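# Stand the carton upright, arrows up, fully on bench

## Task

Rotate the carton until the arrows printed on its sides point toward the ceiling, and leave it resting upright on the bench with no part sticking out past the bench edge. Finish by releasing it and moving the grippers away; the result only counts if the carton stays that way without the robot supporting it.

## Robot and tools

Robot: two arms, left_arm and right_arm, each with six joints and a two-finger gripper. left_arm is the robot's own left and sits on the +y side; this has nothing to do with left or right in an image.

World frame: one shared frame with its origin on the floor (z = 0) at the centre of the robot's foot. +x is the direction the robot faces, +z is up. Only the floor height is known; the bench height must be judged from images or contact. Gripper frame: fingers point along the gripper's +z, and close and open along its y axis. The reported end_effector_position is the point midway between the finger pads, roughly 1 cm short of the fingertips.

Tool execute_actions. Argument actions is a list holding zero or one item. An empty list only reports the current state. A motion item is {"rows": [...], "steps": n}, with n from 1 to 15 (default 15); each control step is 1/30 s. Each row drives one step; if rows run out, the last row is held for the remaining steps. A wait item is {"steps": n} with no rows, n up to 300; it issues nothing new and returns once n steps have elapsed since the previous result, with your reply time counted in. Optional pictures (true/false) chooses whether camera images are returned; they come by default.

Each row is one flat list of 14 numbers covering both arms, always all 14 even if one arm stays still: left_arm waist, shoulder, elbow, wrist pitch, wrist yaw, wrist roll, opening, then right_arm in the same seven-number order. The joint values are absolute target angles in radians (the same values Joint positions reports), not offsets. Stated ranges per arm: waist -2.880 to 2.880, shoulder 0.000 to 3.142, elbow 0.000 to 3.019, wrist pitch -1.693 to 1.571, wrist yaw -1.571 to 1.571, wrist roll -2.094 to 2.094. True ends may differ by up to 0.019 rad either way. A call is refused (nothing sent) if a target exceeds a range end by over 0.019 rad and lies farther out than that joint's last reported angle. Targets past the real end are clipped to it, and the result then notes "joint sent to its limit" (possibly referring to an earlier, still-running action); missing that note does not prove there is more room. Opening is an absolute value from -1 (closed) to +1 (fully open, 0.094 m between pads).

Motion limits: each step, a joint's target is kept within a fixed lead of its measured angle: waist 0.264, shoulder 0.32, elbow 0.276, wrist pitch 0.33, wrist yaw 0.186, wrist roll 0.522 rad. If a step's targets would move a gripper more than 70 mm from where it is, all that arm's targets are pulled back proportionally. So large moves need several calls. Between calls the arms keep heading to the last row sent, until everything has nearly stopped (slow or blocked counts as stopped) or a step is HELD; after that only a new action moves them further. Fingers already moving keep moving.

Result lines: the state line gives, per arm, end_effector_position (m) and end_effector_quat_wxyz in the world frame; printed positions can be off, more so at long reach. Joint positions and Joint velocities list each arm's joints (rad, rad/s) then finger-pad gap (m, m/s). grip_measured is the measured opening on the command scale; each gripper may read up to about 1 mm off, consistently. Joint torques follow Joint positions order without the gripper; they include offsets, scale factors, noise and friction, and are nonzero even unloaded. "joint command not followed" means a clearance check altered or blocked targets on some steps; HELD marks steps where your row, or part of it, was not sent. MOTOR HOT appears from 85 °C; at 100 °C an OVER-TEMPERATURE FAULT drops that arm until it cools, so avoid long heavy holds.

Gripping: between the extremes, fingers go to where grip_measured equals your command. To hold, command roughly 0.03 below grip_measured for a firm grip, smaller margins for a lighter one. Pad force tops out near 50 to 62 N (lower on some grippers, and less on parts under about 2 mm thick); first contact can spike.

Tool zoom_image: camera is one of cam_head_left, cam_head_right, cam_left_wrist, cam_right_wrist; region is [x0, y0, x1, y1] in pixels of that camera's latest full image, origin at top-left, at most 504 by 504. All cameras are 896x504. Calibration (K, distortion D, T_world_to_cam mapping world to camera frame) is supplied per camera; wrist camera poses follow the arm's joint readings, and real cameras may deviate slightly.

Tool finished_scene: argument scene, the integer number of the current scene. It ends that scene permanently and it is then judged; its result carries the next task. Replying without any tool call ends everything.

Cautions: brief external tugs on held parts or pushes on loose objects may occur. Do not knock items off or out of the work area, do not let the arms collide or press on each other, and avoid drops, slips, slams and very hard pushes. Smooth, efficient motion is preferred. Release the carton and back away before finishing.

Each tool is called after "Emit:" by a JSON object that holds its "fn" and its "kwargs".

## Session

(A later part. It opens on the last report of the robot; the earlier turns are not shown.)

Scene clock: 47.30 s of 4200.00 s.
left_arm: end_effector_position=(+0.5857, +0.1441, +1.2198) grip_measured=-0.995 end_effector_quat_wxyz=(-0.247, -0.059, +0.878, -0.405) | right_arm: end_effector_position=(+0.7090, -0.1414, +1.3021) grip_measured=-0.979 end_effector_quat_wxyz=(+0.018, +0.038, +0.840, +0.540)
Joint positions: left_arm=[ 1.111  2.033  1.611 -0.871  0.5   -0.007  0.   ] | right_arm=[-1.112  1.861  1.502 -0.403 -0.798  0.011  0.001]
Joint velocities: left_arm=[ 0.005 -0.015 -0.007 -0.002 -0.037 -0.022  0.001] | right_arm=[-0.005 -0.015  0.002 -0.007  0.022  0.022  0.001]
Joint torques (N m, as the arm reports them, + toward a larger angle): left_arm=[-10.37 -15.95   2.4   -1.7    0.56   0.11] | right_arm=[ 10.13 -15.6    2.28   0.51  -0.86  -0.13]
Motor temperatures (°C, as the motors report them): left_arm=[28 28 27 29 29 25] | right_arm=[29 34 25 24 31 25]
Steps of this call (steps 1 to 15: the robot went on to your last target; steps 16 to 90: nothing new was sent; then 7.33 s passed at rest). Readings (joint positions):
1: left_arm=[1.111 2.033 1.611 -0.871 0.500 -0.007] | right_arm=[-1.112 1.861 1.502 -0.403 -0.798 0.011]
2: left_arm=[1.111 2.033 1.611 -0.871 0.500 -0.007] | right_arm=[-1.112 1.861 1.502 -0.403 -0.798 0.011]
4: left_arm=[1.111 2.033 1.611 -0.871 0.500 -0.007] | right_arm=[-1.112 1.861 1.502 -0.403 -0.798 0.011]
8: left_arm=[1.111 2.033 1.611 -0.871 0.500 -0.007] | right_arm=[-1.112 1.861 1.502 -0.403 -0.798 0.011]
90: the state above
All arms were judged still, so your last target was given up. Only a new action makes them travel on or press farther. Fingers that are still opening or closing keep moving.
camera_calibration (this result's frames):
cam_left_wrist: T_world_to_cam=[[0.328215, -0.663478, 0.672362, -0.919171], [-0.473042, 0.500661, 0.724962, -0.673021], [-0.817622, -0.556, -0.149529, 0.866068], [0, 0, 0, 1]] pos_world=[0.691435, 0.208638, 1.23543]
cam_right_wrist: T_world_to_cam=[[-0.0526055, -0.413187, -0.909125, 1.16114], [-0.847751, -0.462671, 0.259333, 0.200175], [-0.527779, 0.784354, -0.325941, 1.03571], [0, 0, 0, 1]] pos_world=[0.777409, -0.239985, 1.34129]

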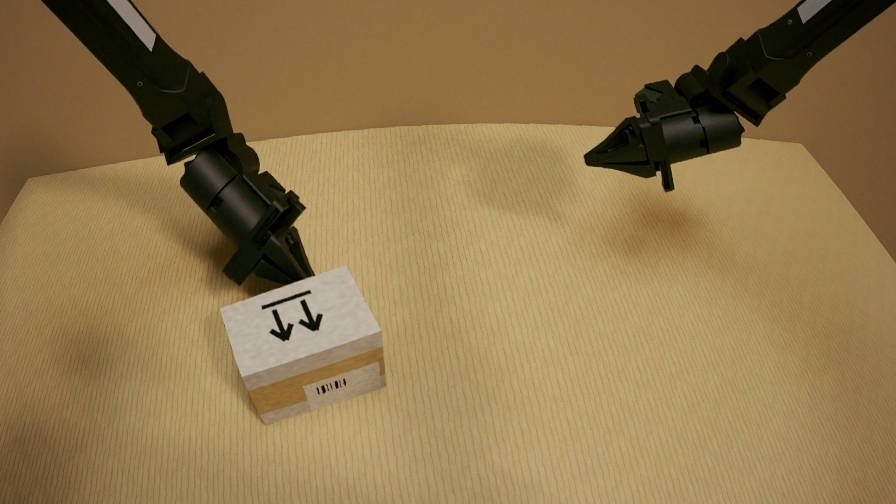

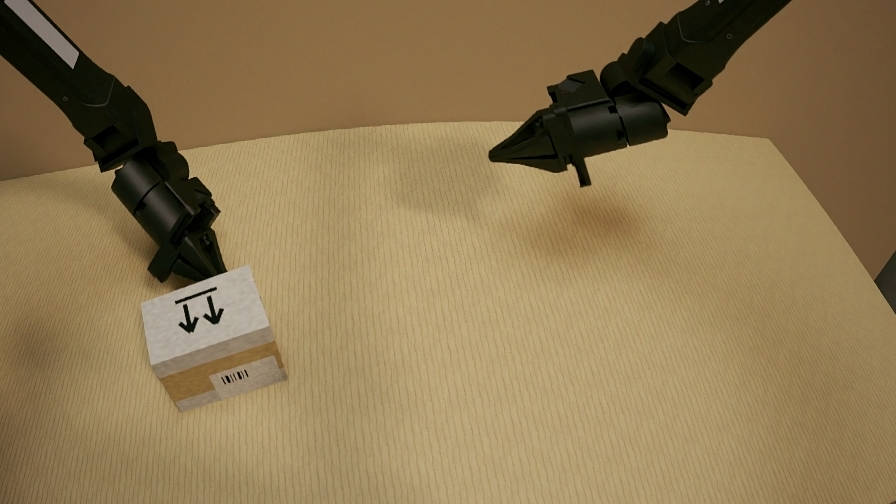

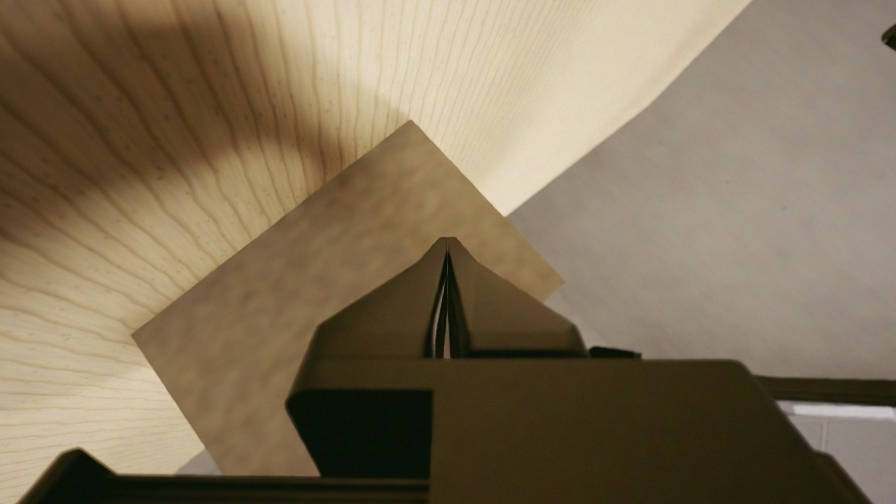

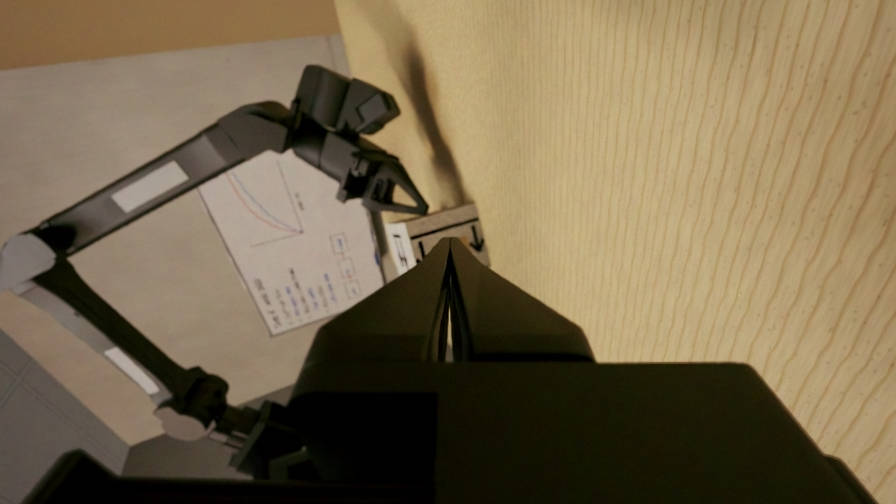

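Emit:
{"fn": "execute_actions", "kwargs": {"actions": [{"rows":[[1.11,2.0,1.61,-0.87,0.5,0,-1,-1.09,1.88,1.5,-0.4,-0.77,0,-1],[1.11,1.97,1.61,-0.87,0.5,0,-1,-1.07,1.9,1.5,-0.4,-0.75,0,-1],[1.11,1.94,1.61,-0.87,0.5,0,-1,-1.05,1.92,1.5,-0.4,-0.73,0,-1],[1.12,1.91,1.61,-0.87,0.5,0,-1,-1.03,1.94,1.51,-0.39,-0.71,0,-1],[1.14,1.88,1.61,-0.87,0.5,0,-1,-1.01,1.96,1.51,-0.39,-0.69,0,-1],[1.17,1.85,1.61,-0.87,0.5,0,-1,-0.99,1.98,1.51,-0.39,-0.67,0,-1],[1.21,1.82,1.6,-0.85,0.5,0,-1,-0.97,2.0,1.51,-0.38,-0.65,0,-1],[1.25,1.8,1.58,-0.8,0.5,0,-1,-0.95,2.02,1.52,-0.38,-0.63,0,-1],[1.29,1.78,1.55,-0.75,0.5,0,-1,-0.93,2.04,1.52,-0.37,-0.61,0,-1],[1.33,1.77,1.52,-0.7,0.5,0,-1,-0.92,2.06,1.52,-0.37,-0.59,0,-1],[1.37,1.76,1.49,-0.64,0.5,0,-1,-0.91,2.07,1.52,-0.36,-0.57,0,-1],[1.41,1.75,1.46,-0.58,0.52,0,-1,-0.9,2.08,1.52,-0.36,-0.55,0,-1],[1.44,1.75,1.43,-0.52,0.54,0,-1,-0.89,2.09,1.52,-0.36,-0.53,0,-1],[1.47,1.75,1.4,-0.46,0.56,0,-1,-0.88,2.1,1.52,-0.36,-0.51,0,-1],[1.48,1.75,1.37,-0.4,0.58,0,-1,-0.88,2.1,1.52,-0.36,-0.5,0,-1]]}], "pictures": false}}

Emit:
{"fn": "execute_actions", "kwargs": {"actions": [{"rows":[[1.48,1.75,1.33,-0.33,0.6,0,-1,-0.88,2.1,1.52,-0.36,-0.5,0,-1],[1.48,1.75,1.29,-0.26,0.62,0,-1,-0.88,2.11,1.52,-0.36,-0.5,0,-1],[1.48,1.75,1.25,-0.19,0.64,0,-1,-0.87,2.11,1.52,-0.36,-0.5,0,-1],[1.48,1.75,1.21,-0.12,0.66,0,-1,-0.87,2.12,1.52,-0.36,-0.5,0,-1],[1.48,1.75,1.17,-0.05,0.68,0,-1,-0.87,2.12,1.52,-0.36,-0.5,0,-1],[1.48,1.75,1.13,0.02,0.7,0,-1,-0.87,2.13,1.52,-0.36,-0.5,0,-1],[1.48,1.75,1.09,0.09,0.72,0,-1,-0.86,2.13,1.52,-0.36,-0.5,0,-1],[1.48,1.75,1.05,0.16,0.74,0,-1,-0.86,2.14,1.52,-0.36,-0.5,0,-1],[1.48,1.75,1.01,0.23,0.76,0,-1,-0.86,2.14,1.52,-0.36,-0.5,0,-1],[1.48,1.76,0.97,0.3,0.78,0,-1,-0.86,2.15,1.52,-0.36,-0.5,0,-1],[1.48,1.77,0.93,0.37,0.8,0,-1,-0.86,2.15,1.52,-0.36,-0.5,0,-1],[1.48,1.78,0.89,0.44,0.8,0,-1,-0.86,2.16,1.52,-0.36,-0.5,0,-1],[1.48,1.79,0.85,0.51,0.8,0,-1,-0.86,2.165,1.52,-0.36,-0.5,0,-1],[1.48,1.8,0.81,0.59,0.8,0,-1,-0.86,2.165,1.52,-0.36,-0.5,0,-1],[1.48,1.81,0.78,0.67,0.8,0,-1,-0.86,2.165,1.52,-0.36,-0.5,0,-1]]}], "pictures": false}}

Emit:
{"fn": "execute_actions", "kwargs": {"actions": [{"rows":[[1.48,1.82,0.78,0.67,0.8,0,-1,-0.86,2.165,1.52,-0.36,-0.5,0,-1],[1.48,1.83,0.78,0.67,0.8,0,-1,-0.86,2.165,1.52,-0.36,-0.5,0,-1],[1.47,1.85,0.78,0.67,0.8,0,-1,-0.86,2.165,1.52,-0.36,-0.5,0,-1],[1.46,1.87,0.78,0.67,0.8,0,-1,-0.86,2.165,1.52,-0.36,-0.5,0,-1],[1.45,1.89,0.78,0.67,0.8,0,-1,-0.86,2.165,1.52,-0.36,-0.5,0,-1],[1.44,1.91,0.78,0.67,0.8,0,-1,-0.86,2.165,1.52,-0.36,-0.5,0,-1],[1.43,1.93,0.78,0.67,0.8,0,-1,-0.86,2.165,1.52,-0.36,-0.5,0,-1],[1.42,1.94,0.78,0.67,0.8,0,-1,-0.86,2.165,1.52,-0.36,-0.5,0,-1],[1.41,1.95,0.78,0.67,0.8,0,-1,-0.86,2.165,1.52,-0.36,-0.5,0,-1],[1.40,1.955,0.78,0.67,0.8,0,-1,-0.86,2.165,1.52,-0.36,-0.5,0,-1],[1.39,1.955,0.78,0.67,0.8,0,-1,-0.86,2.165,1.52,-0.36,-0.5,0,-1],[1.38,1.955,0.78,0.67,0.8,0,-1,-0.86,2.165,1.52,-0.36,-0.5,0,-1]]}], "pictures": false}}

Emit:
{"fn": "execute_actions", "kwargs": {"actions": [{"steps":15}]}}

Scene clock: 83.83 s of 4200.00 s.
left_arm: end_effector_position=(+0.6715, +0.2674, +1.2529) grip_measured=-0.995 end_effector_quat_wxyz=(-0.086, -0.108, +0.914, -0.382) | right_arm: end_effector_position=(+0.6373, -0.0205, +1.2602) grip_measured=-0.979 end_effector_quat_wxyz=(-0.045, -0.022, +0.877, +0.479)
Joint positions: left_arm=[ 1.265  1.821  1.52  -0.673  0.538 -0.007  0.   ] | right_arm=[-0.928  2.005  1.509 -0.377 -0.528  0.011  0.001]
Joint velocities: left_arm=[ 0.923 -0.523 -0.593  1.385  0.359  0.037 -0.   ] | right_arm=[ 0.493  0.562  0.027  0.085  0.564 -0.051  0.   ]
Joint torques (N m, as the arm reports them, + toward a larger angle): left_arm=[ -4.23 -18.87   0.83  -0.23   0.48   0.07] | right_arm=[ 12.86 -13.57   2.23   0.65  -0.64  -0.13]
Motor temperatures (°C, as the motors report them): left_arm=[28 29 27 29 29 25] | right_arm=[29 35 25 24 31 25]
Steps of this call (steps 1 to 90: nothing new was sent; then 33.03 s passed at rest; steps 91 to 105: all 15 steps of this action). Readings (joint positions):
91: left_arm=[1.111 2.033 1.611 -0.871 0.500 -0.007] | right_arm=[-1.111 1.861 1.502 -0.403 -0.787 0.011]
92: left_arm=[1.111 2.031 1.611 -0.871 0.500 -0.007] | right_arm=[-1.109 1.861 1.502 -0.403 -0.768 0.011]
94: left_arm=[1.111 2.019 1.609 -0.871 0.500 -0.007] | right_arm=[-1.099 1.865 1.502 -0.402 -0.729 0.011]
98: left_arm=[1.122 1.961 1.605 -0.867 0.500 -0.007] | right_arm=[-1.049 1.895 1.505 -0.397 -0.665 0.011]
105: the state above

Scene clock: 84.33 s of 4200.00 s.
left_arm: end_effector_position=(+0.5374, +0.3398, +1.2431) grip_measured=-0.994 end_effector_quat_wxyz=(+0.198, -0.105, +0.895, -0.385) | right_arm: end_effector_position=(+0.5656, +0.0426, +1.2373) grip_measured=-0.979 end_effector_quat_wxyz=(-0.101, -0.051, +0.868, +0.484)
Joint positions: left_arm=[ 1.491  1.766  0.844  0.498  0.798 -0.007  0.   ] | right_arm=[-0.853  2.125  1.512 -0.37  -0.503  0.01   0.001]
Joint velocities: left_arm=[-0.23   0.298 -1.018  2.225 -0.007 -0.037 -0.001] | right_arm=[-0.005 -0.015 -0.012 -0.002 -0.051  0.037  0.   ]
Joint torques (N m, as the arm reports them, + toward a larger angle): left_arm=[ -2.76 -12.25  -1.81   1.07   0.63   0.12] | right_arm=[ 13.09 -12.74   1.49   0.57  -0.61  -0.14]
Motor temperatures (°C, as the motors report them): left_arm=[28 29 27 29 29 25] | right_arm=[29 35 25 24 31 25]
Steps of this call (steps 1 to 15: all 15 steps of this action). Readings (joint positions):
1: left_arm=[1.298 1.805 1.495 -0.619 0.556 -0.007] | right_arm=[-0.911 2.024 1.510 -0.374 -0.514 0.011]
2: left_arm=[1.332 1.788 1.463 -0.555 0.577 -0.007] | right_arm=[-0.897 2.043 1.511 -0.372 -0.508 0.011]
4: left_arm=[1.404 1.757 1.373 -0.389 0.627 -0.007] | right_arm=[-0.873 2.078 1.511 -0.371 -0.505 0.010]
8: left_arm=[1.516 1.732 1.145 -0.005 0.716 -0.007] | right_arm=[-0.853 2.119 1.511 -0.371 -0.504 0.010]
15: the state above

Scene clock: 84.83 s of 4200.00 s.
left_arm: end_effector_position=(+0.4593, +0.2501, +1.2176) grip_measured=-0.995 end_effector_quat_wxyz=(+0.148, -0.091, +0.883, -0.436) | right_arm: end_effector_position=(+0.5647, +0.0428, +1.2367) grip_measured=-0.979 end_effector_quat_wxyz=(-0.102, -0.051, +0.868, +0.484)
Joint positions: left_arm=[ 1.385  1.952  0.777  0.65   0.801 -0.006  0.   ] | right_arm=[-0.853  2.127  1.512 -0.37  -0.503  0.01   0.001]
Joint velocities: left_arm=[-0.2   -0.015  0.002  0.002  0.022 -0.022 -0.001] | right_arm=[-0.005 -0.024 -0.012  0.007  0.022 -0.007 -0.001]
Joint torques (N m, as the arm reports them, + toward a larger angle): left_arm=[ -3.51 -11.81  -3.57   1.43   0.61   0.11] | right_arm=[ 12.69 -12.96   1.53   0.54  -0.62  -0.13]
Motor temperatures (°C, as the motors report them): left_arm=[28 29 27 29 29 25] | right_arm=[29 35 25 24 31 25]
Steps of this call (steps 1 to 15: all 15 steps of this action). Readings (joint positions):
1: left_arm=[1.485 1.776 0.813 0.559 0.799 -0.007] | right_arm=[-0.853 2.125 1.512 -0.370 -0.503 0.010]
2: left_arm=[1.480 1.787 0.792 0.595 0.801 -0.006] | right_arm=[-0.853 2.126 1.512 -0.370 -0.503 0.010]
4: left_arm=[1.475 1.814 0.776 0.628 0.801 -0.006] | right_arm=[-0.853 2.126 1.512 -0.370 -0.503 0.010]
8: left_arm=[1.458 1.882 0.777 0.650 0.801 -0.006] | right_arm=[-0.853 2.127 1.512 -0.370 -0.503 0.010]
15: the state above

Scene clock: 85.33 s of 4200.00 s.
left_arm: end_effector_position=(+0.4602, +0.2460, +1.2191) grip_measured=-0.995 end_effector_quat_wxyz=(+0.149, -0.089, +0.882, -0.439) | right_arm: end_effector_position=(+0.5647, +0.0428, +1.2367) grip_measured=-0.979 end_effector_quat_wxyz=(-0.102, -0.051, +0.868, +0.484)
Joint positions: left_arm=[ 1.377  1.952  0.777  0.652  0.801 -0.006  0.   ] | right_arm=[-0.853  2.127  1.512 -0.37  -0.503  0.01   0.001]
Joint velocities: left_arm=[ 0.005 -0.005  0.002 -0.012  0.066  0.007 -0.   ] | right_arm=[-0.015 -0.015  0.002 -0.007  0.037  0.022 -0.   ]
Joint torques (N m, as the arm reports them, + toward a larger angle): left_arm=[ -3.6  -11.83  -3.43   1.37   0.61   0.1 ] | right_arm=[ 13.   -12.91   1.5    0.55  -0.61  -0.13]
Motor temperatures (°C, as the motors report them): left_arm=[28 29 27 29 29 25] | right_arm=[29 35 25 24 31 25]
Steps of this call (steps 1 to 15: the robot went on to your last target). Readings (joint positions):
1: left_arm=[1.379 1.952 0.777 0.650 0.801 -0.006] | right_arm=[-0.853 2.127 1.512 -0.370 -0.503 0.010]
2: left_arm=[1.377 1.952 0.777 0.652 0.801 -0.006] | right_arm=[-0.853 2.127 1.512 -0.370 -0.503 0.010]
4: left_arm=[1.377 1.952 0.777 0.652 0.801 -0.006] | right_arm=[-0.853 2.127 1.512 -0.370 -0.503 0.010]
8: left_arm=[1.377 1.952 0.777 0.652 0.801 -0.006] | right_arm=[-0.853 2.127 1.512 -0.370 -0.503 0.010]
15: the state above
All arms were judged still, so your last target was given up. Only a new action makes them travel on or press farther. Fingers that are still opening or closing keep moving.
camera_calibration (this result's frames):
cam_left_wrist: T_world_to_cam=[[0.0483096, -0.586771, 0.808311, -0.865651], [-0.960296, 0.195332, 0.199189, 0.157416], [-0.274767, -0.785841, -0.554037, 1.11979], [0, 0, 0, 1]] pos_world=[0.500667, 0.34129, 1.28877]
cam_right_wrist: T_world_to_cam=[[-0.0184379, -0.528032, -0.849024, 1.08152], [-0.654929, -0.635248, 0.409302, -0.106903], [-0.755465, 0.563597, -0.334111, 0.941937], [0, 0, 0, 1]] pos_world=[0.661528, -0.027703, 1.27671]

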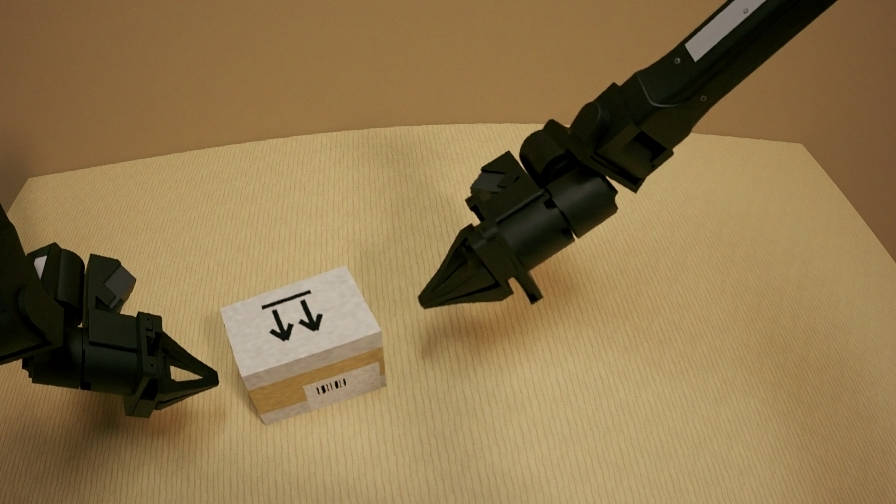

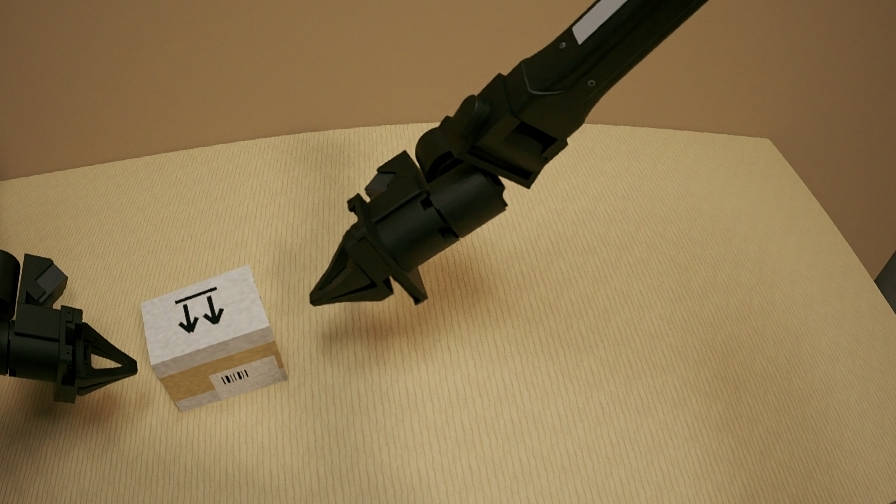

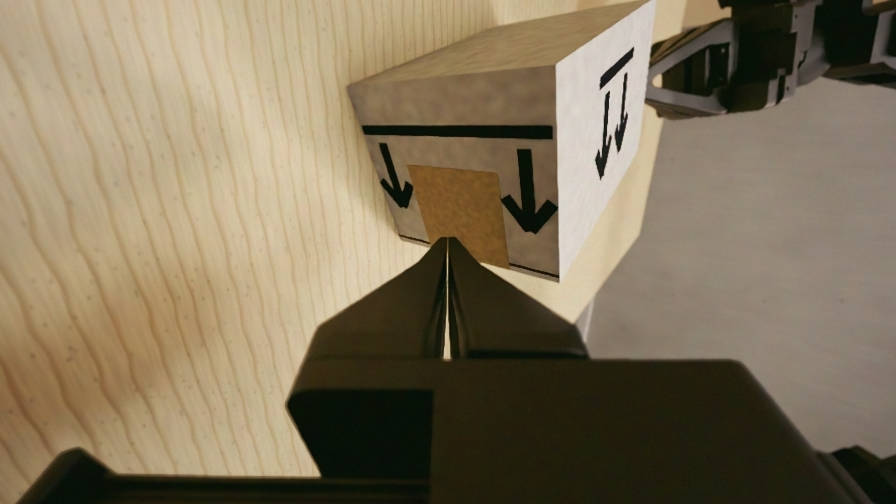

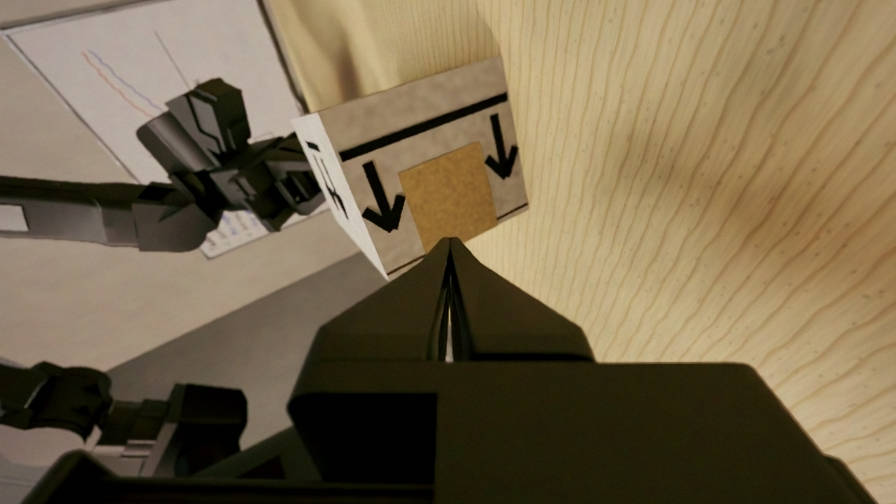

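Emit:
{"fn": "execute_actions", "kwargs": {"actions": [{"rows":[[1.375,1.955,0.78,0.67,0.8,0,-1,-0.86,2.18,1.525,-0.35,-0.5,0,-1],[1.37,1.955,0.785,0.67,0.8,0,-1,-0.86,2.19,1.53,-0.35,-0.5,0,-1],[1.365,1.96,0.79,0.67,0.8,0,-1,-0.855,2.2,1.535,-0.35,-0.5,0,-1],[1.36,1.96,0.795,0.67,0.8,0,-1,-0.85,2.21,1.54,-0.35,-0.5,0,-1],[1.355,1.965,0.8,0.67,0.8,0,-1,-0.845,2.22,1.545,-0.35,-0.5,0,-1],[1.35,1.965,0.805,0.67,0.8,0,-1,-0.84,2.225,1.55,-0.35,-0.5,0,-1],[1.345,1.97,0.81,0.67,0.8,0,-1,-0.835,2.23,1.555,-0.35,-0.5,0,-1],[1.34,1.97,0.81,0.67,0.8,0,-1,-0.83,2.23,1.555,-0.35,-0.5,0,-1],[1.335,1.97,0.81,0.67,0.8,0,-1,-0.825,2.23,1.555,-0.35,-0.5,0,-1]]}], "pictures": false}}

Emit:
{"fn": "execute_actions", "kwargs": {"actions": [{"steps":10}]}}

Scene clock: 91.87 s of 4200.00 s.
left_arm: end_effector_position=(+0.4758, +0.2302, +1.2222) grip_measured=-0.995 end_effector_quat_wxyz=(+0.159, -0.074, +0.876, -0.450) | right_arm: end_effector_position=(+0.5401, +0.0629, +1.2122) grip_measured=-0.979 end_effector_quat_wxyz=(-0.118, -0.055, +0.865, +0.485)
Joint positions: left_arm=[ 1.341  1.952  0.803  0.652  0.801 -0.006  0.   ] | right_arm=[-0.842  2.207  1.549 -0.359 -0.503  0.01   0.001]
Joint velocities: left_arm=[-0.024 -0.005 -0.002 -0.022  0.037 -0.037 -0.001] | right_arm=[ 0.054 -0.015 -0.007  0.002 -0.022 -0.007 -0.   ]
Joint torques (N m, as the arm reports them, + toward a larger angle): left_arm=[ -5.21 -11.08  -2.87   1.4    0.65   0.1 ] | right_arm=[ 14.83 -14.13   1.06   0.42  -0.63  -0.13]
Motor temperatures (°C, as the motors report them): left_arm=[28 28 27 29 29 25] | right_arm=[30 35 25 24 31 25]
Steps of this call (steps 1 to 90: nothing new was sent; then 3.03 s passed at rest; steps 91 to 105: all 15 steps of this action). Readings (joint positions):
91: left_arm=[1.377 1.952 0.777 0.652 0.801 -0.006] | right_arm=[-0.853 2.128 1.512 -0.369 -0.503 0.010]
92: left_arm=[1.377 1.952 0.777 0.652 0.801 -0.006] | right_arm=[-0.853 2.130 1.514 -0.366 -0.503 0.010]
94: left_arm=[1.376 1.952 0.777 0.652 0.801 -0.006] | right_arm=[-0.853 2.142 1.524 -0.362 -0.503 0.010]
98: left_arm=[1.367 1.952 0.793 0.652 0.801 -0.006] | right_arm=[-0.853 2.179 1.547 -0.359 -0.503 0.010]
105: the state above

Scene clock: 92.20 s of 4200.00 s.
left_arm: end_effector_position=(+0.4758, +0.2302, +1.2222) grip_measured=-0.995 end_effector_quat_wxyz=(+0.159, -0.074, +0.876, -0.450) | right_arm: end_effector_position=(+0.5399, +0.0656, +1.2141) grip_measured=-0.979 end_effector_quat_wxyz=(-0.118, -0.057, +0.864, +0.486)
Joint positions: left_arm=[ 1.341  1.952  0.803  0.652  0.801 -0.006  0.   ] | right_arm=[-0.838  2.207  1.549 -0.359 -0.503  0.01   0.001]
Joint velocities: left_arm=[ 0.005  0.005 -0.002 -0.007 -0.066  0.022  0.   ] | right_arm=[ 0.005  0.005  0.007  0.002 -0.007 -0.066 -0.   ]
Joint torques (N m, as the arm reports them, + toward a larger angle): left_arm=[ -5.51 -11.    -3.04   1.41   0.65   0.1 ] | right_arm=[ 15.1  -14.21   1.     0.41  -0.61  -0.13]
Motor temperatures (°C, as the motors report them): left_arm=[28 28 27 29 29 25] | right_arm=[30 35 25 24 31 25]
Steps of this call (steps 1 to 10: the robot went on to your last target). Readings (joint positions):
1: left_arm=[1.341 1.952 0.803 0.652 0.801 -0.006] | right_arm=[-0.841 2.207 1.549 -0.359 -0.503 0.010]
2: left_arm=[1.341 1.952 0.803 0.652 0.801 -0.006] | right_arm=[-0.839 2.207 1.549 -0.359 -0.503 0.010]
4: left_arm=[1.341 1.952 0.803 0.652 0.801 -0.006] | right_arm=[-0.838 2.207 1.549 -0.359 -0.503 0.010]
8: left_arm=[1.341 1.952 0.803 0.652 0.801 -0.006] | right_arm=[-0.838 2.207 1.549 -0.359 -0.503 0.010]
10: the state above
camera_calibration (this result's frames):
cam_left_wrist: T_world_to_cam=[[0.00854741, -0.572257, 0.82003, -0.876922], [-0.962809, 0.216755, 0.161298, 0.217417], [-0.270049, -0.790911, -0.549121, 1.10635], [0, 0, 0, 1]] pos_world=[0.515594, 0.326072, 1.29155]
cam_right_wrist: T_world_to_cam=[[-0.0241309, -0.522504, -0.852295, 1.08062], [-0.628835, -0.654826, 0.419249, -0.124303], [-0.777164, 0.54607, -0.312767, 0.889642], [0, 0, 0, 1]] pos_world=[0.639308, -0.00257791, 1.25137]

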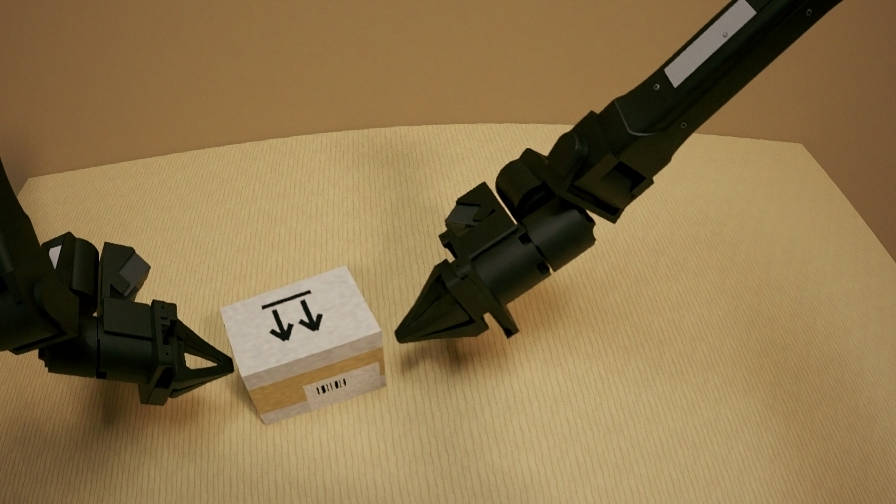

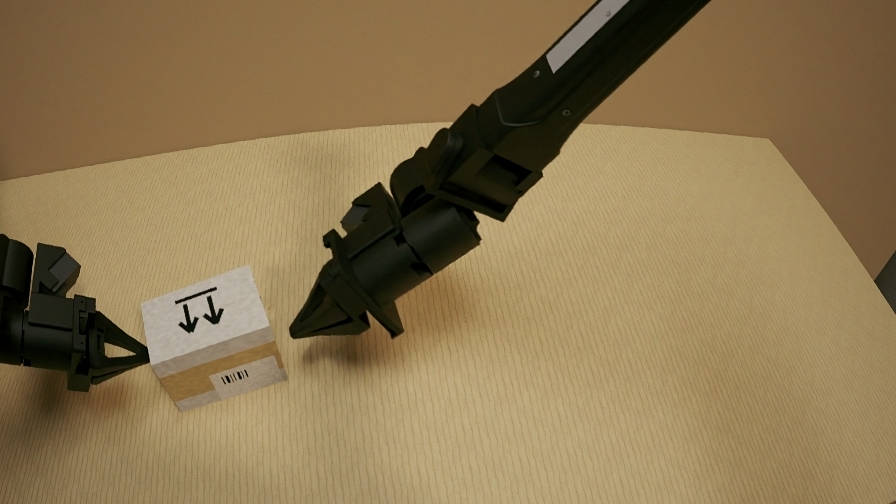

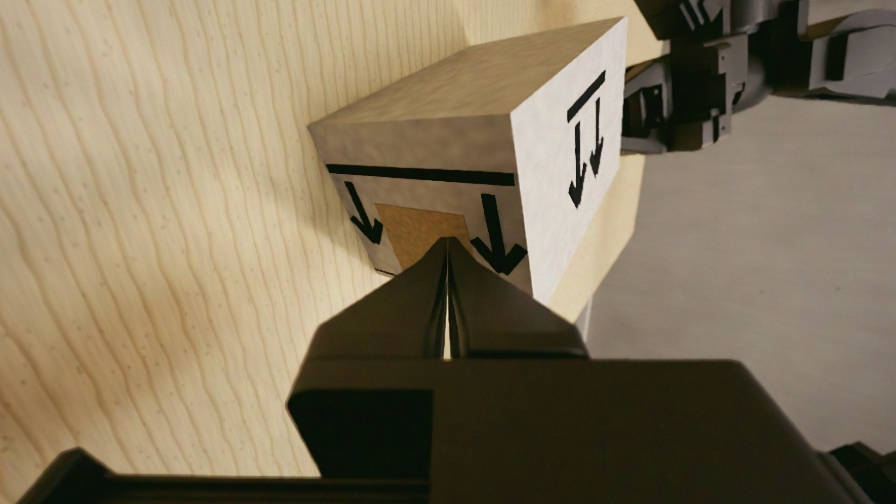

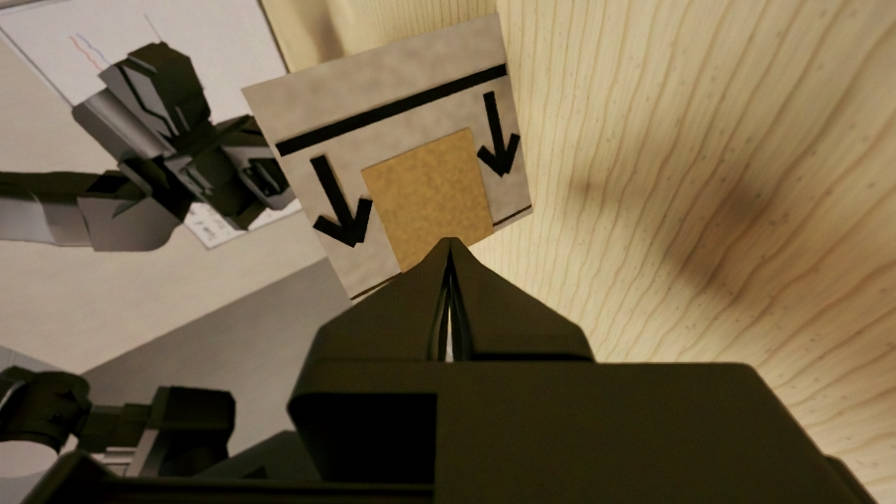

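Emit:
{"fn": "execute_actions", "kwargs": {"actions": [{"rows":[[1.335,1.98,0.81,0.67,0.8,0,-1,-0.82,2.235,1.56,-0.35,-0.5,0,-1],[1.335,1.99,0.81,0.67,0.8,0,-1,-0.815,2.24,1.565,-0.35,-0.5,0,-1],[1.335,2.0,0.81,0.67,0.8,0,-1,-0.81,2.25,1.57,-0.35,-0.5,0,-1],[1.335,2.01,0.81,0.67,0.8,0,-1,-0.805,2.255,1.575,-0.35,-0.5,0,-1],[1.335,2.02,0.81,0.67,0.8,0,-1,-0.805,2.26,1.58,-0.35,-0.5,0,-1],[1.335,2.02,0.81,0.67,0.8,0,-1,-0.805,2.26,1.58,-0.35,-0.5,0,-1],[1.33,2.02,0.81,0.67,0.8,0,-1,-0.805,2.26,1.58,-0.35,-0.5,0,-1],[1.32,2.02,0.81,0.67,0.8,0,-1,-0.805,2.26,1.58,-0.35,-0.5,0,-1]]}], "pictures": false}}

Emit:
{"fn": "execute_actions", "kwargs": {"actions": [{"steps":10}]}}

Scene clock: 97.53 s of 4200.00 s.
left_arm: end_effector_position=(+0.4525, +0.2167, +1.2112) grip_measured=-0.995 end_effector_quat_wxyz=(+0.135, -0.079, +0.875, -0.458) | right_arm: end_effector_position=(+0.5408, +0.0820, +1.2185) grip_measured=-0.979 end_effector_quat_wxyz=(-0.114, -0.065, +0.860, +0.493)
Joint positions: left_arm=[ 1.331  2.005  0.803  0.654  0.801 -0.006  0.   ] | right_arm=[-0.816  2.223  1.573 -0.359 -0.503  0.01   0.001]
Joint velocities: left_arm=[-0.015  0.005  0.012 -0.012 -0.051 -0.037 -0.   ] | right_arm=[ 0.005 -0.005  0.002 -0.002  0.007  0.037  0.001]
Joint torques (N m, as the arm reports them, + toward a larger angle): left_arm=[ -5.91 -10.53  -3.26   1.14   0.64   0.1 ] | right_arm=[ 15.37 -12.8    1.21   0.5   -0.62  -0.14]
Motor temperatures (°C, as the motors report them): left_arm=[27 28 27 29 29 25] | right_arm=[30 35 25 24 31 25]
Steps of this call (steps 1 to 15: the robot went on to your last target; steps 16 to 90: nothing new was sent; then 1.83 s passed at rest; steps 91 to 105: all 15 steps of this action). Readings (joint positions):
91: left_arm=[1.341 1.952 0.803 0.652 0.801 -0.006] | right_arm=[-0.837 2.207 1.549 -0.359 -0.503 0.010]
92: left_arm=[1.341 1.953 0.803 0.652 0.801 -0.006] | right_arm=[-0.837 2.207 1.550 -0.359 -0.503 0.010]
94: left_arm=[1.341 1.958 0.803 0.653 0.801 -0.006] | right_arm=[-0.835 2.210 1.555 -0.359 -0.503 0.010]
98: left_arm=[1.340 1.987 0.803 0.654 0.801 -0.006] | right_arm=[-0.826 2.220 1.572 -0.359 -0.503 0.010]
105: the state above

Scene clock: 97.87 s of 4200.00 s.
left_arm: end_effector_position=(+0.4525, +0.2167, +1.2112) grip_measured=-0.995 end_effector_quat_wxyz=(+0.135, -0.079, +0.875, -0.458) | right_arm: end_effector_position=(+0.5408, +0.0820, +1.2185) grip_measured=-0.979 end_effector_quat_wxyz=(-0.114, -0.065, +0.860, +0.493)
Joint positions: left_arm=[ 1.331  2.005  0.803  0.654  0.801 -0.006  0.   ] | right_arm=[-0.816  2.223  1.573 -0.359 -0.503  0.01   0.001]
Joint velocities: left_arm=[-0.005 -0.005  0.002  0.007  0.051  0.066  0.001] | right_arm=[-0.005 -0.005 -0.012 -0.007  0.037  0.007 -0.001]
Joint torques (N m, as the arm reports them, + toward a larger angle): left_arm=[ -6.13 -11.1   -3.34   1.18   0.66   0.11] | right_arm=[ 15.49 -12.95   1.29   0.49  -0.62  -0.14]
Motor temperatures (°C, as the motors report them): left_arm=[27 28 27 29 29 25] | right_arm=[30 35 25 24 31 25]
Steps of this call (steps 1 to 10: the robot went on to your last target). Readings (joint positions):
1: left_arm=[1.331 2.005 0.803 0.654 0.801 -0.006] | right_arm=[-0.816 2.223 1.573 -0.359 -0.503 0.010]
2: left_arm=[1.331 2.005 0.803 0.654 0.801 -0.006] | right_arm=[-0.816 2.223 1.573 -0.359 -0.503 0.010]
4: left_arm=[1.331 2.005 0.803 0.654 0.801 -0.006] | right_arm=[-0.816 2.223 1.573 -0.359 -0.503 0.010]
8: left_arm=[1.331 2.005 0.803 0.654 0.801 -0.006] | right_arm=[-0.816 2.223 1.573 -0.359 -0.503 0.010]
10: the state above
camera_calibration (this result's frames):
cam_left_wrist: T_world_to_cam=[[0.0372927, -0.556981, 0.829687, -0.903482], [-0.951022, 0.235175, 0.200623, 0.142754], [-0.306864, -0.796533, -0.520931, 1.06703], [0, 0, 0, 1]] pos_world=[0.49689, 0.313131, 1.27682]
cam_right_wrist: T_world_to_cam=[[-0.00772476, -0.508509, -0.861022, 1.09359], [-0.627214, -0.668148, 0.400227, -0.0914084], [-0.778809, 0.543136, -0.313783, 0.8852], [0, 0, 0, 1]] pos_world=[0.640517, 0.0142408, 1.25595]

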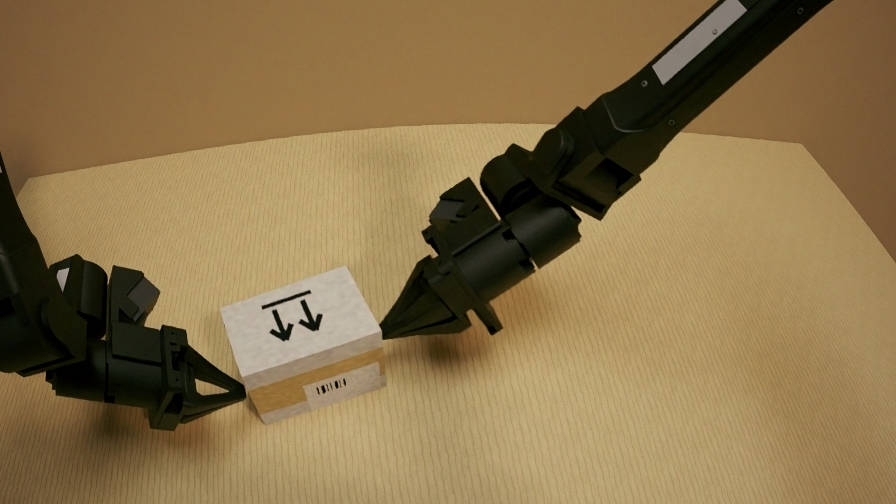

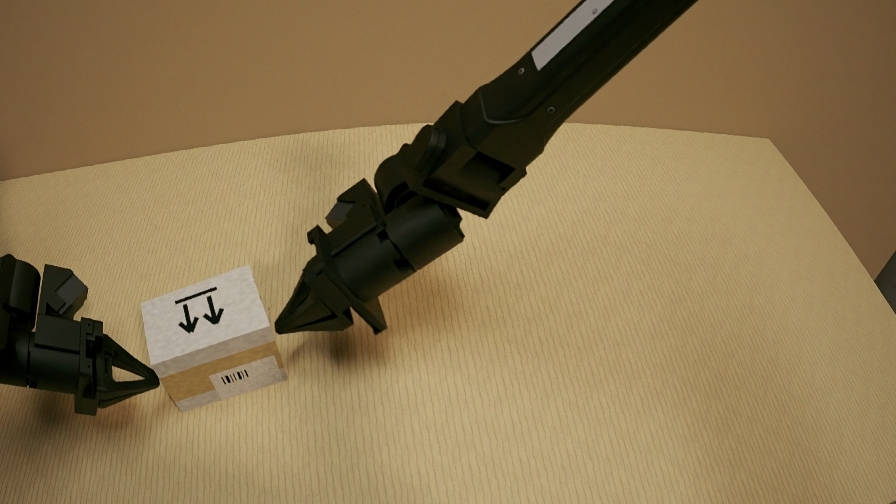

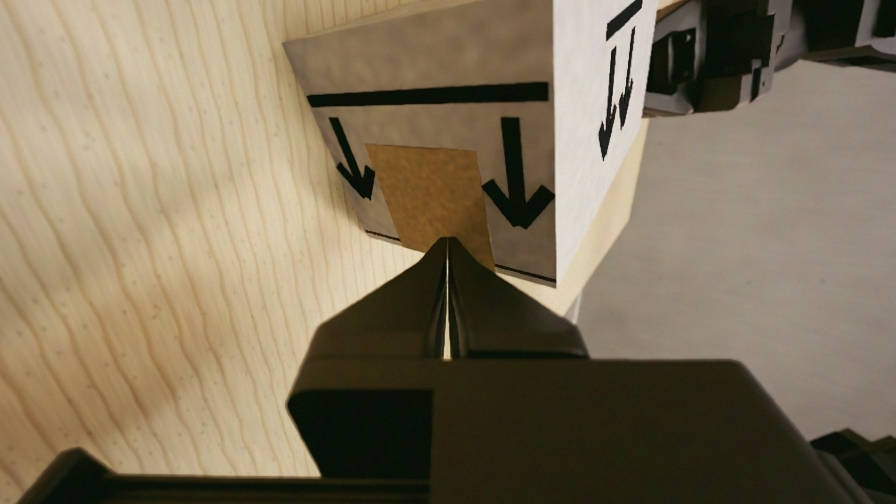

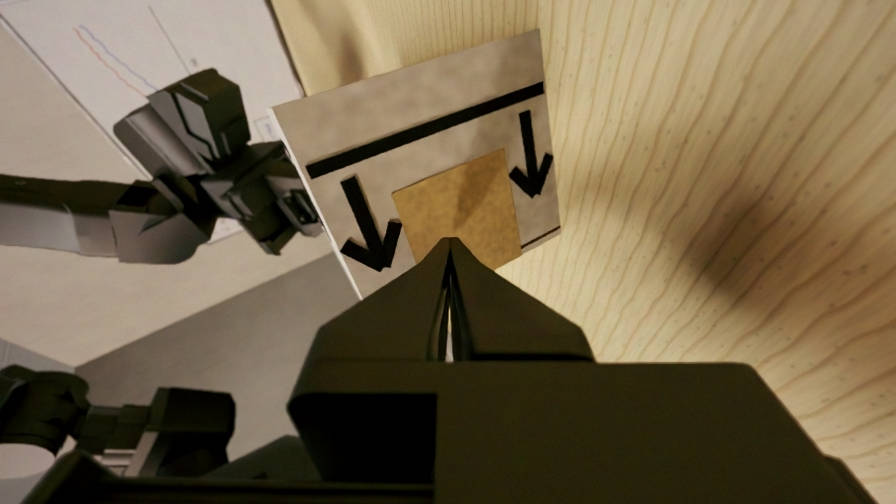

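Emit:
{"fn": "execute_actions", "kwargs": {"actions": [{"rows":[[1.32,2.02,0.815,0.67,0.8,0,-1,-0.805,2.27,1.585,-0.35,-0.5,0,-1],[1.32,2.025,0.82,0.67,0.8,0,-1,-0.805,2.275,1.59,-0.35,-0.5,0,-1],[1.32,2.03,0.827,0.67,0.8,0,-1,-0.805,2.282,1.595,-0.35,-0.5,0,-1],[1.315,2.03,0.827,0.67,0.8,0,-1,-0.805,2.282,1.595,-0.35,-0.5,0,-1],[1.31,2.03,0.827,0.67,0.8,0,-1,-0.805,2.282,1.595,-0.35,-0.5,0,-1],[1.305,2.03,0.827,0.67,0.8,0,-1,-0.805,2.282,1.595,-0.35,-0.5,0,-1],[1.3,2.03,0.827,0.67,0.8,0,-1,-0.8,2.282,1.595,-0.35,-0.5,0,-1]]}]}}

Scene clock: 101.93 s of 4200.00 s.
left_arm: end_effector_position=(+0.4591, +0.2159, +1.2096) grip_measured=-0.995 end_effector_quat_wxyz=(+0.140, -0.076, +0.875, -0.457) | right_arm: end_effector_position=(+0.5389, +0.0852, +1.2119) grip_measured=-0.979 end_effector_quat_wxyz=(-0.115, -0.066, +0.861, +0.491)
Joint positions: left_arm=[ 1.327  2.006  0.816  0.654  0.799 -0.006  0.   ] | right_arm=[-0.816  2.241  1.588 -0.359 -0.5    0.01   0.001]
Joint velocities: left_arm=[-0.005 -0.005  0.012 -0.012 -0.051  0.081 -0.001] | right_arm=[-0.005 -0.005 -0.002 -0.002  0.037 -0.051  0.   ]
Joint torques (N m, as the arm reports them, + toward a larger angle): left_arm=[ -7.87 -10.36  -2.97   1.27   0.71   0.1 ] | right_arm=[ 15.94 -12.62   1.24   0.49  -0.74  -0.13]
Motor temperatures (°C, as the motors report them): left_arm=[27 28 27 29 29 25] | right_arm=[30 35 25 24 31 25]
Steps of this call (steps 1 to 15: the robot went on to your last target; steps 16 to 90: nothing new was sent; then 0.57 s passed at rest; steps 91 to 105: all 15 steps of this action). Readings (joint positions):
91: left_arm=[1.331 2.005 0.803 0.654 0.801 -0.006] | right_arm=[-0.816 2.224 1.573 -0.359 -0.503 0.010]
92: left_arm=[1.331 2.005 0.804 0.654 0.801 -0.006] | right_arm=[-0.816 2.225 1.575 -0.359 -0.503 0.010]
94: left_arm=[1.331 2.006 0.809 0.654 0.801 -0.006] | right_arm=[-0.816 2.232 1.582 -0.359 -0.503 0.010]
98: left_arm=[1.327 2.006 0.816 0.654 0.799 -0.006] | right_arm=[-0.816 2.241 1.588 -0.359 -0.502 0.010]
105: the state above
camera_calibration (this result's frames):
cam_left_wrist: T_world_to_cam=[[0.0270217, -0.558245, 0.829236, -0.897282], [-0.953442, 0.234862, 0.189179, 0.16454], [-0.300365, -0.79574, -0.525908, 1.07049], [0, 0, 0, 1]] pos_world=[0.502663, 0.312286, 1.27591]
cam_right_wrist: T_world_to_cam=[[-0.00778299, -0.51128, -0.859379, 1.08782], [-0.625411, -0.668088, 0.403137, -0.0923819], [-0.780257, 0.540603, -0.31456, 0.881794], [0, 0, 0, 1]] pos_world=[0.638716, 0.0177617, 1.24947]

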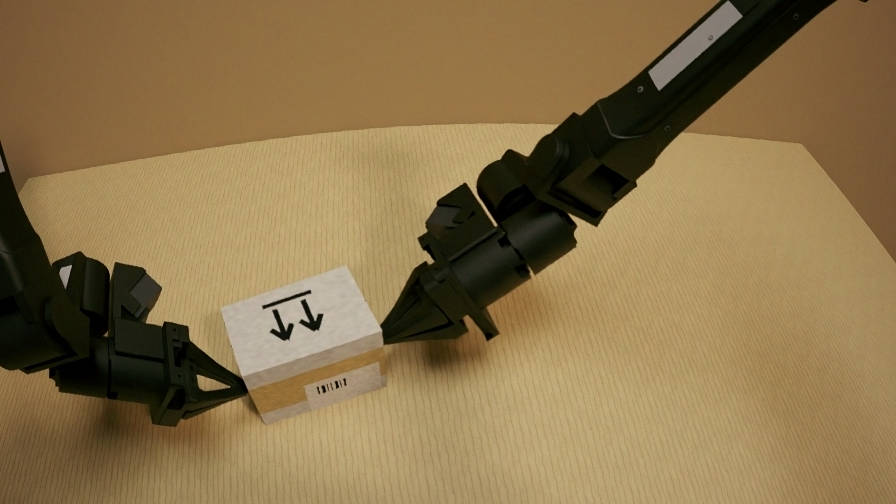

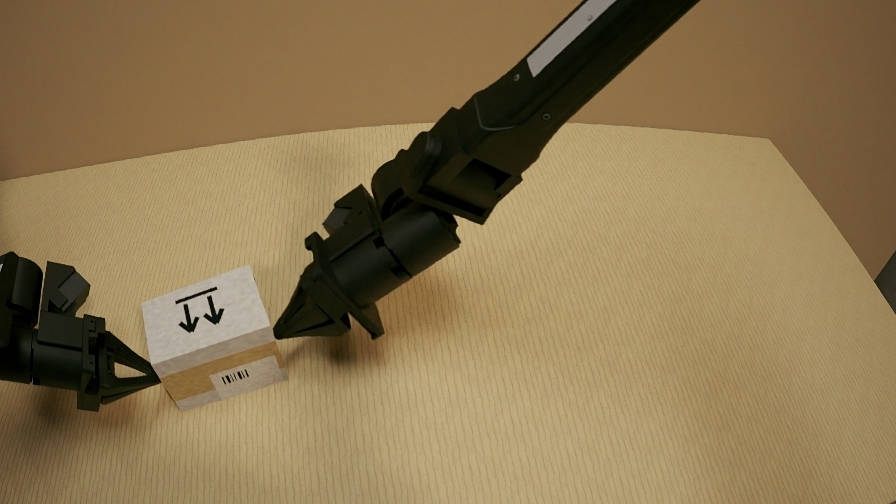

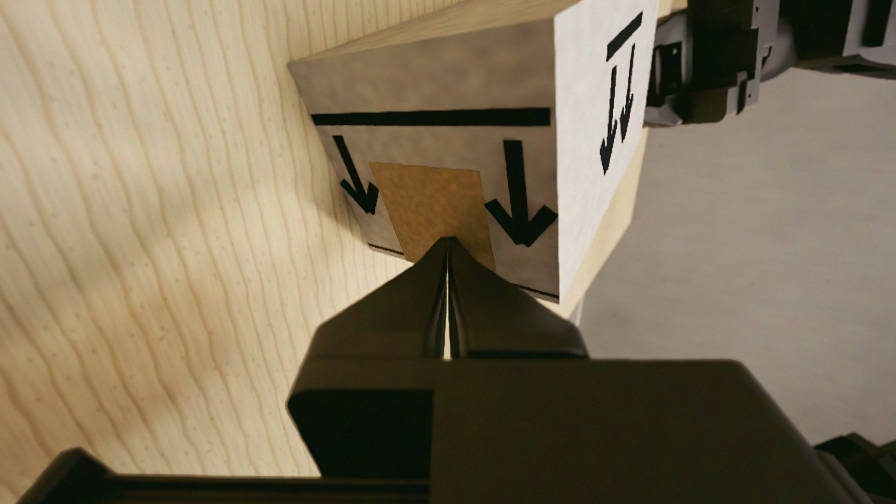

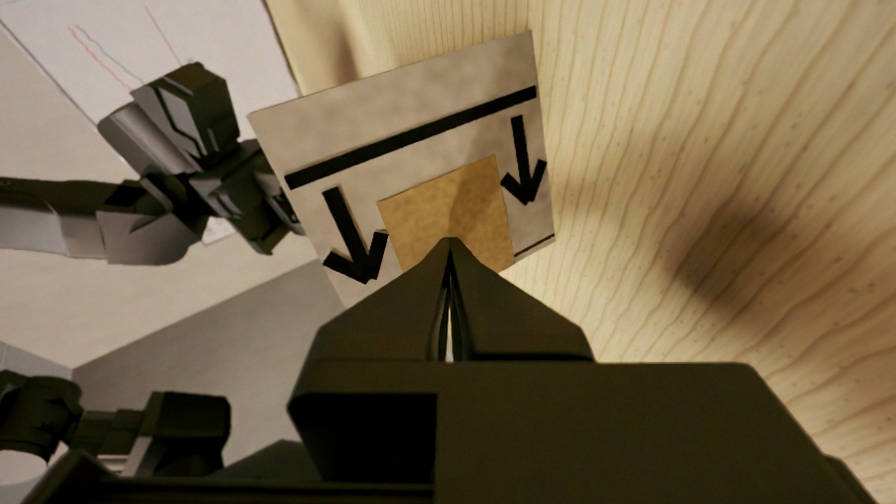

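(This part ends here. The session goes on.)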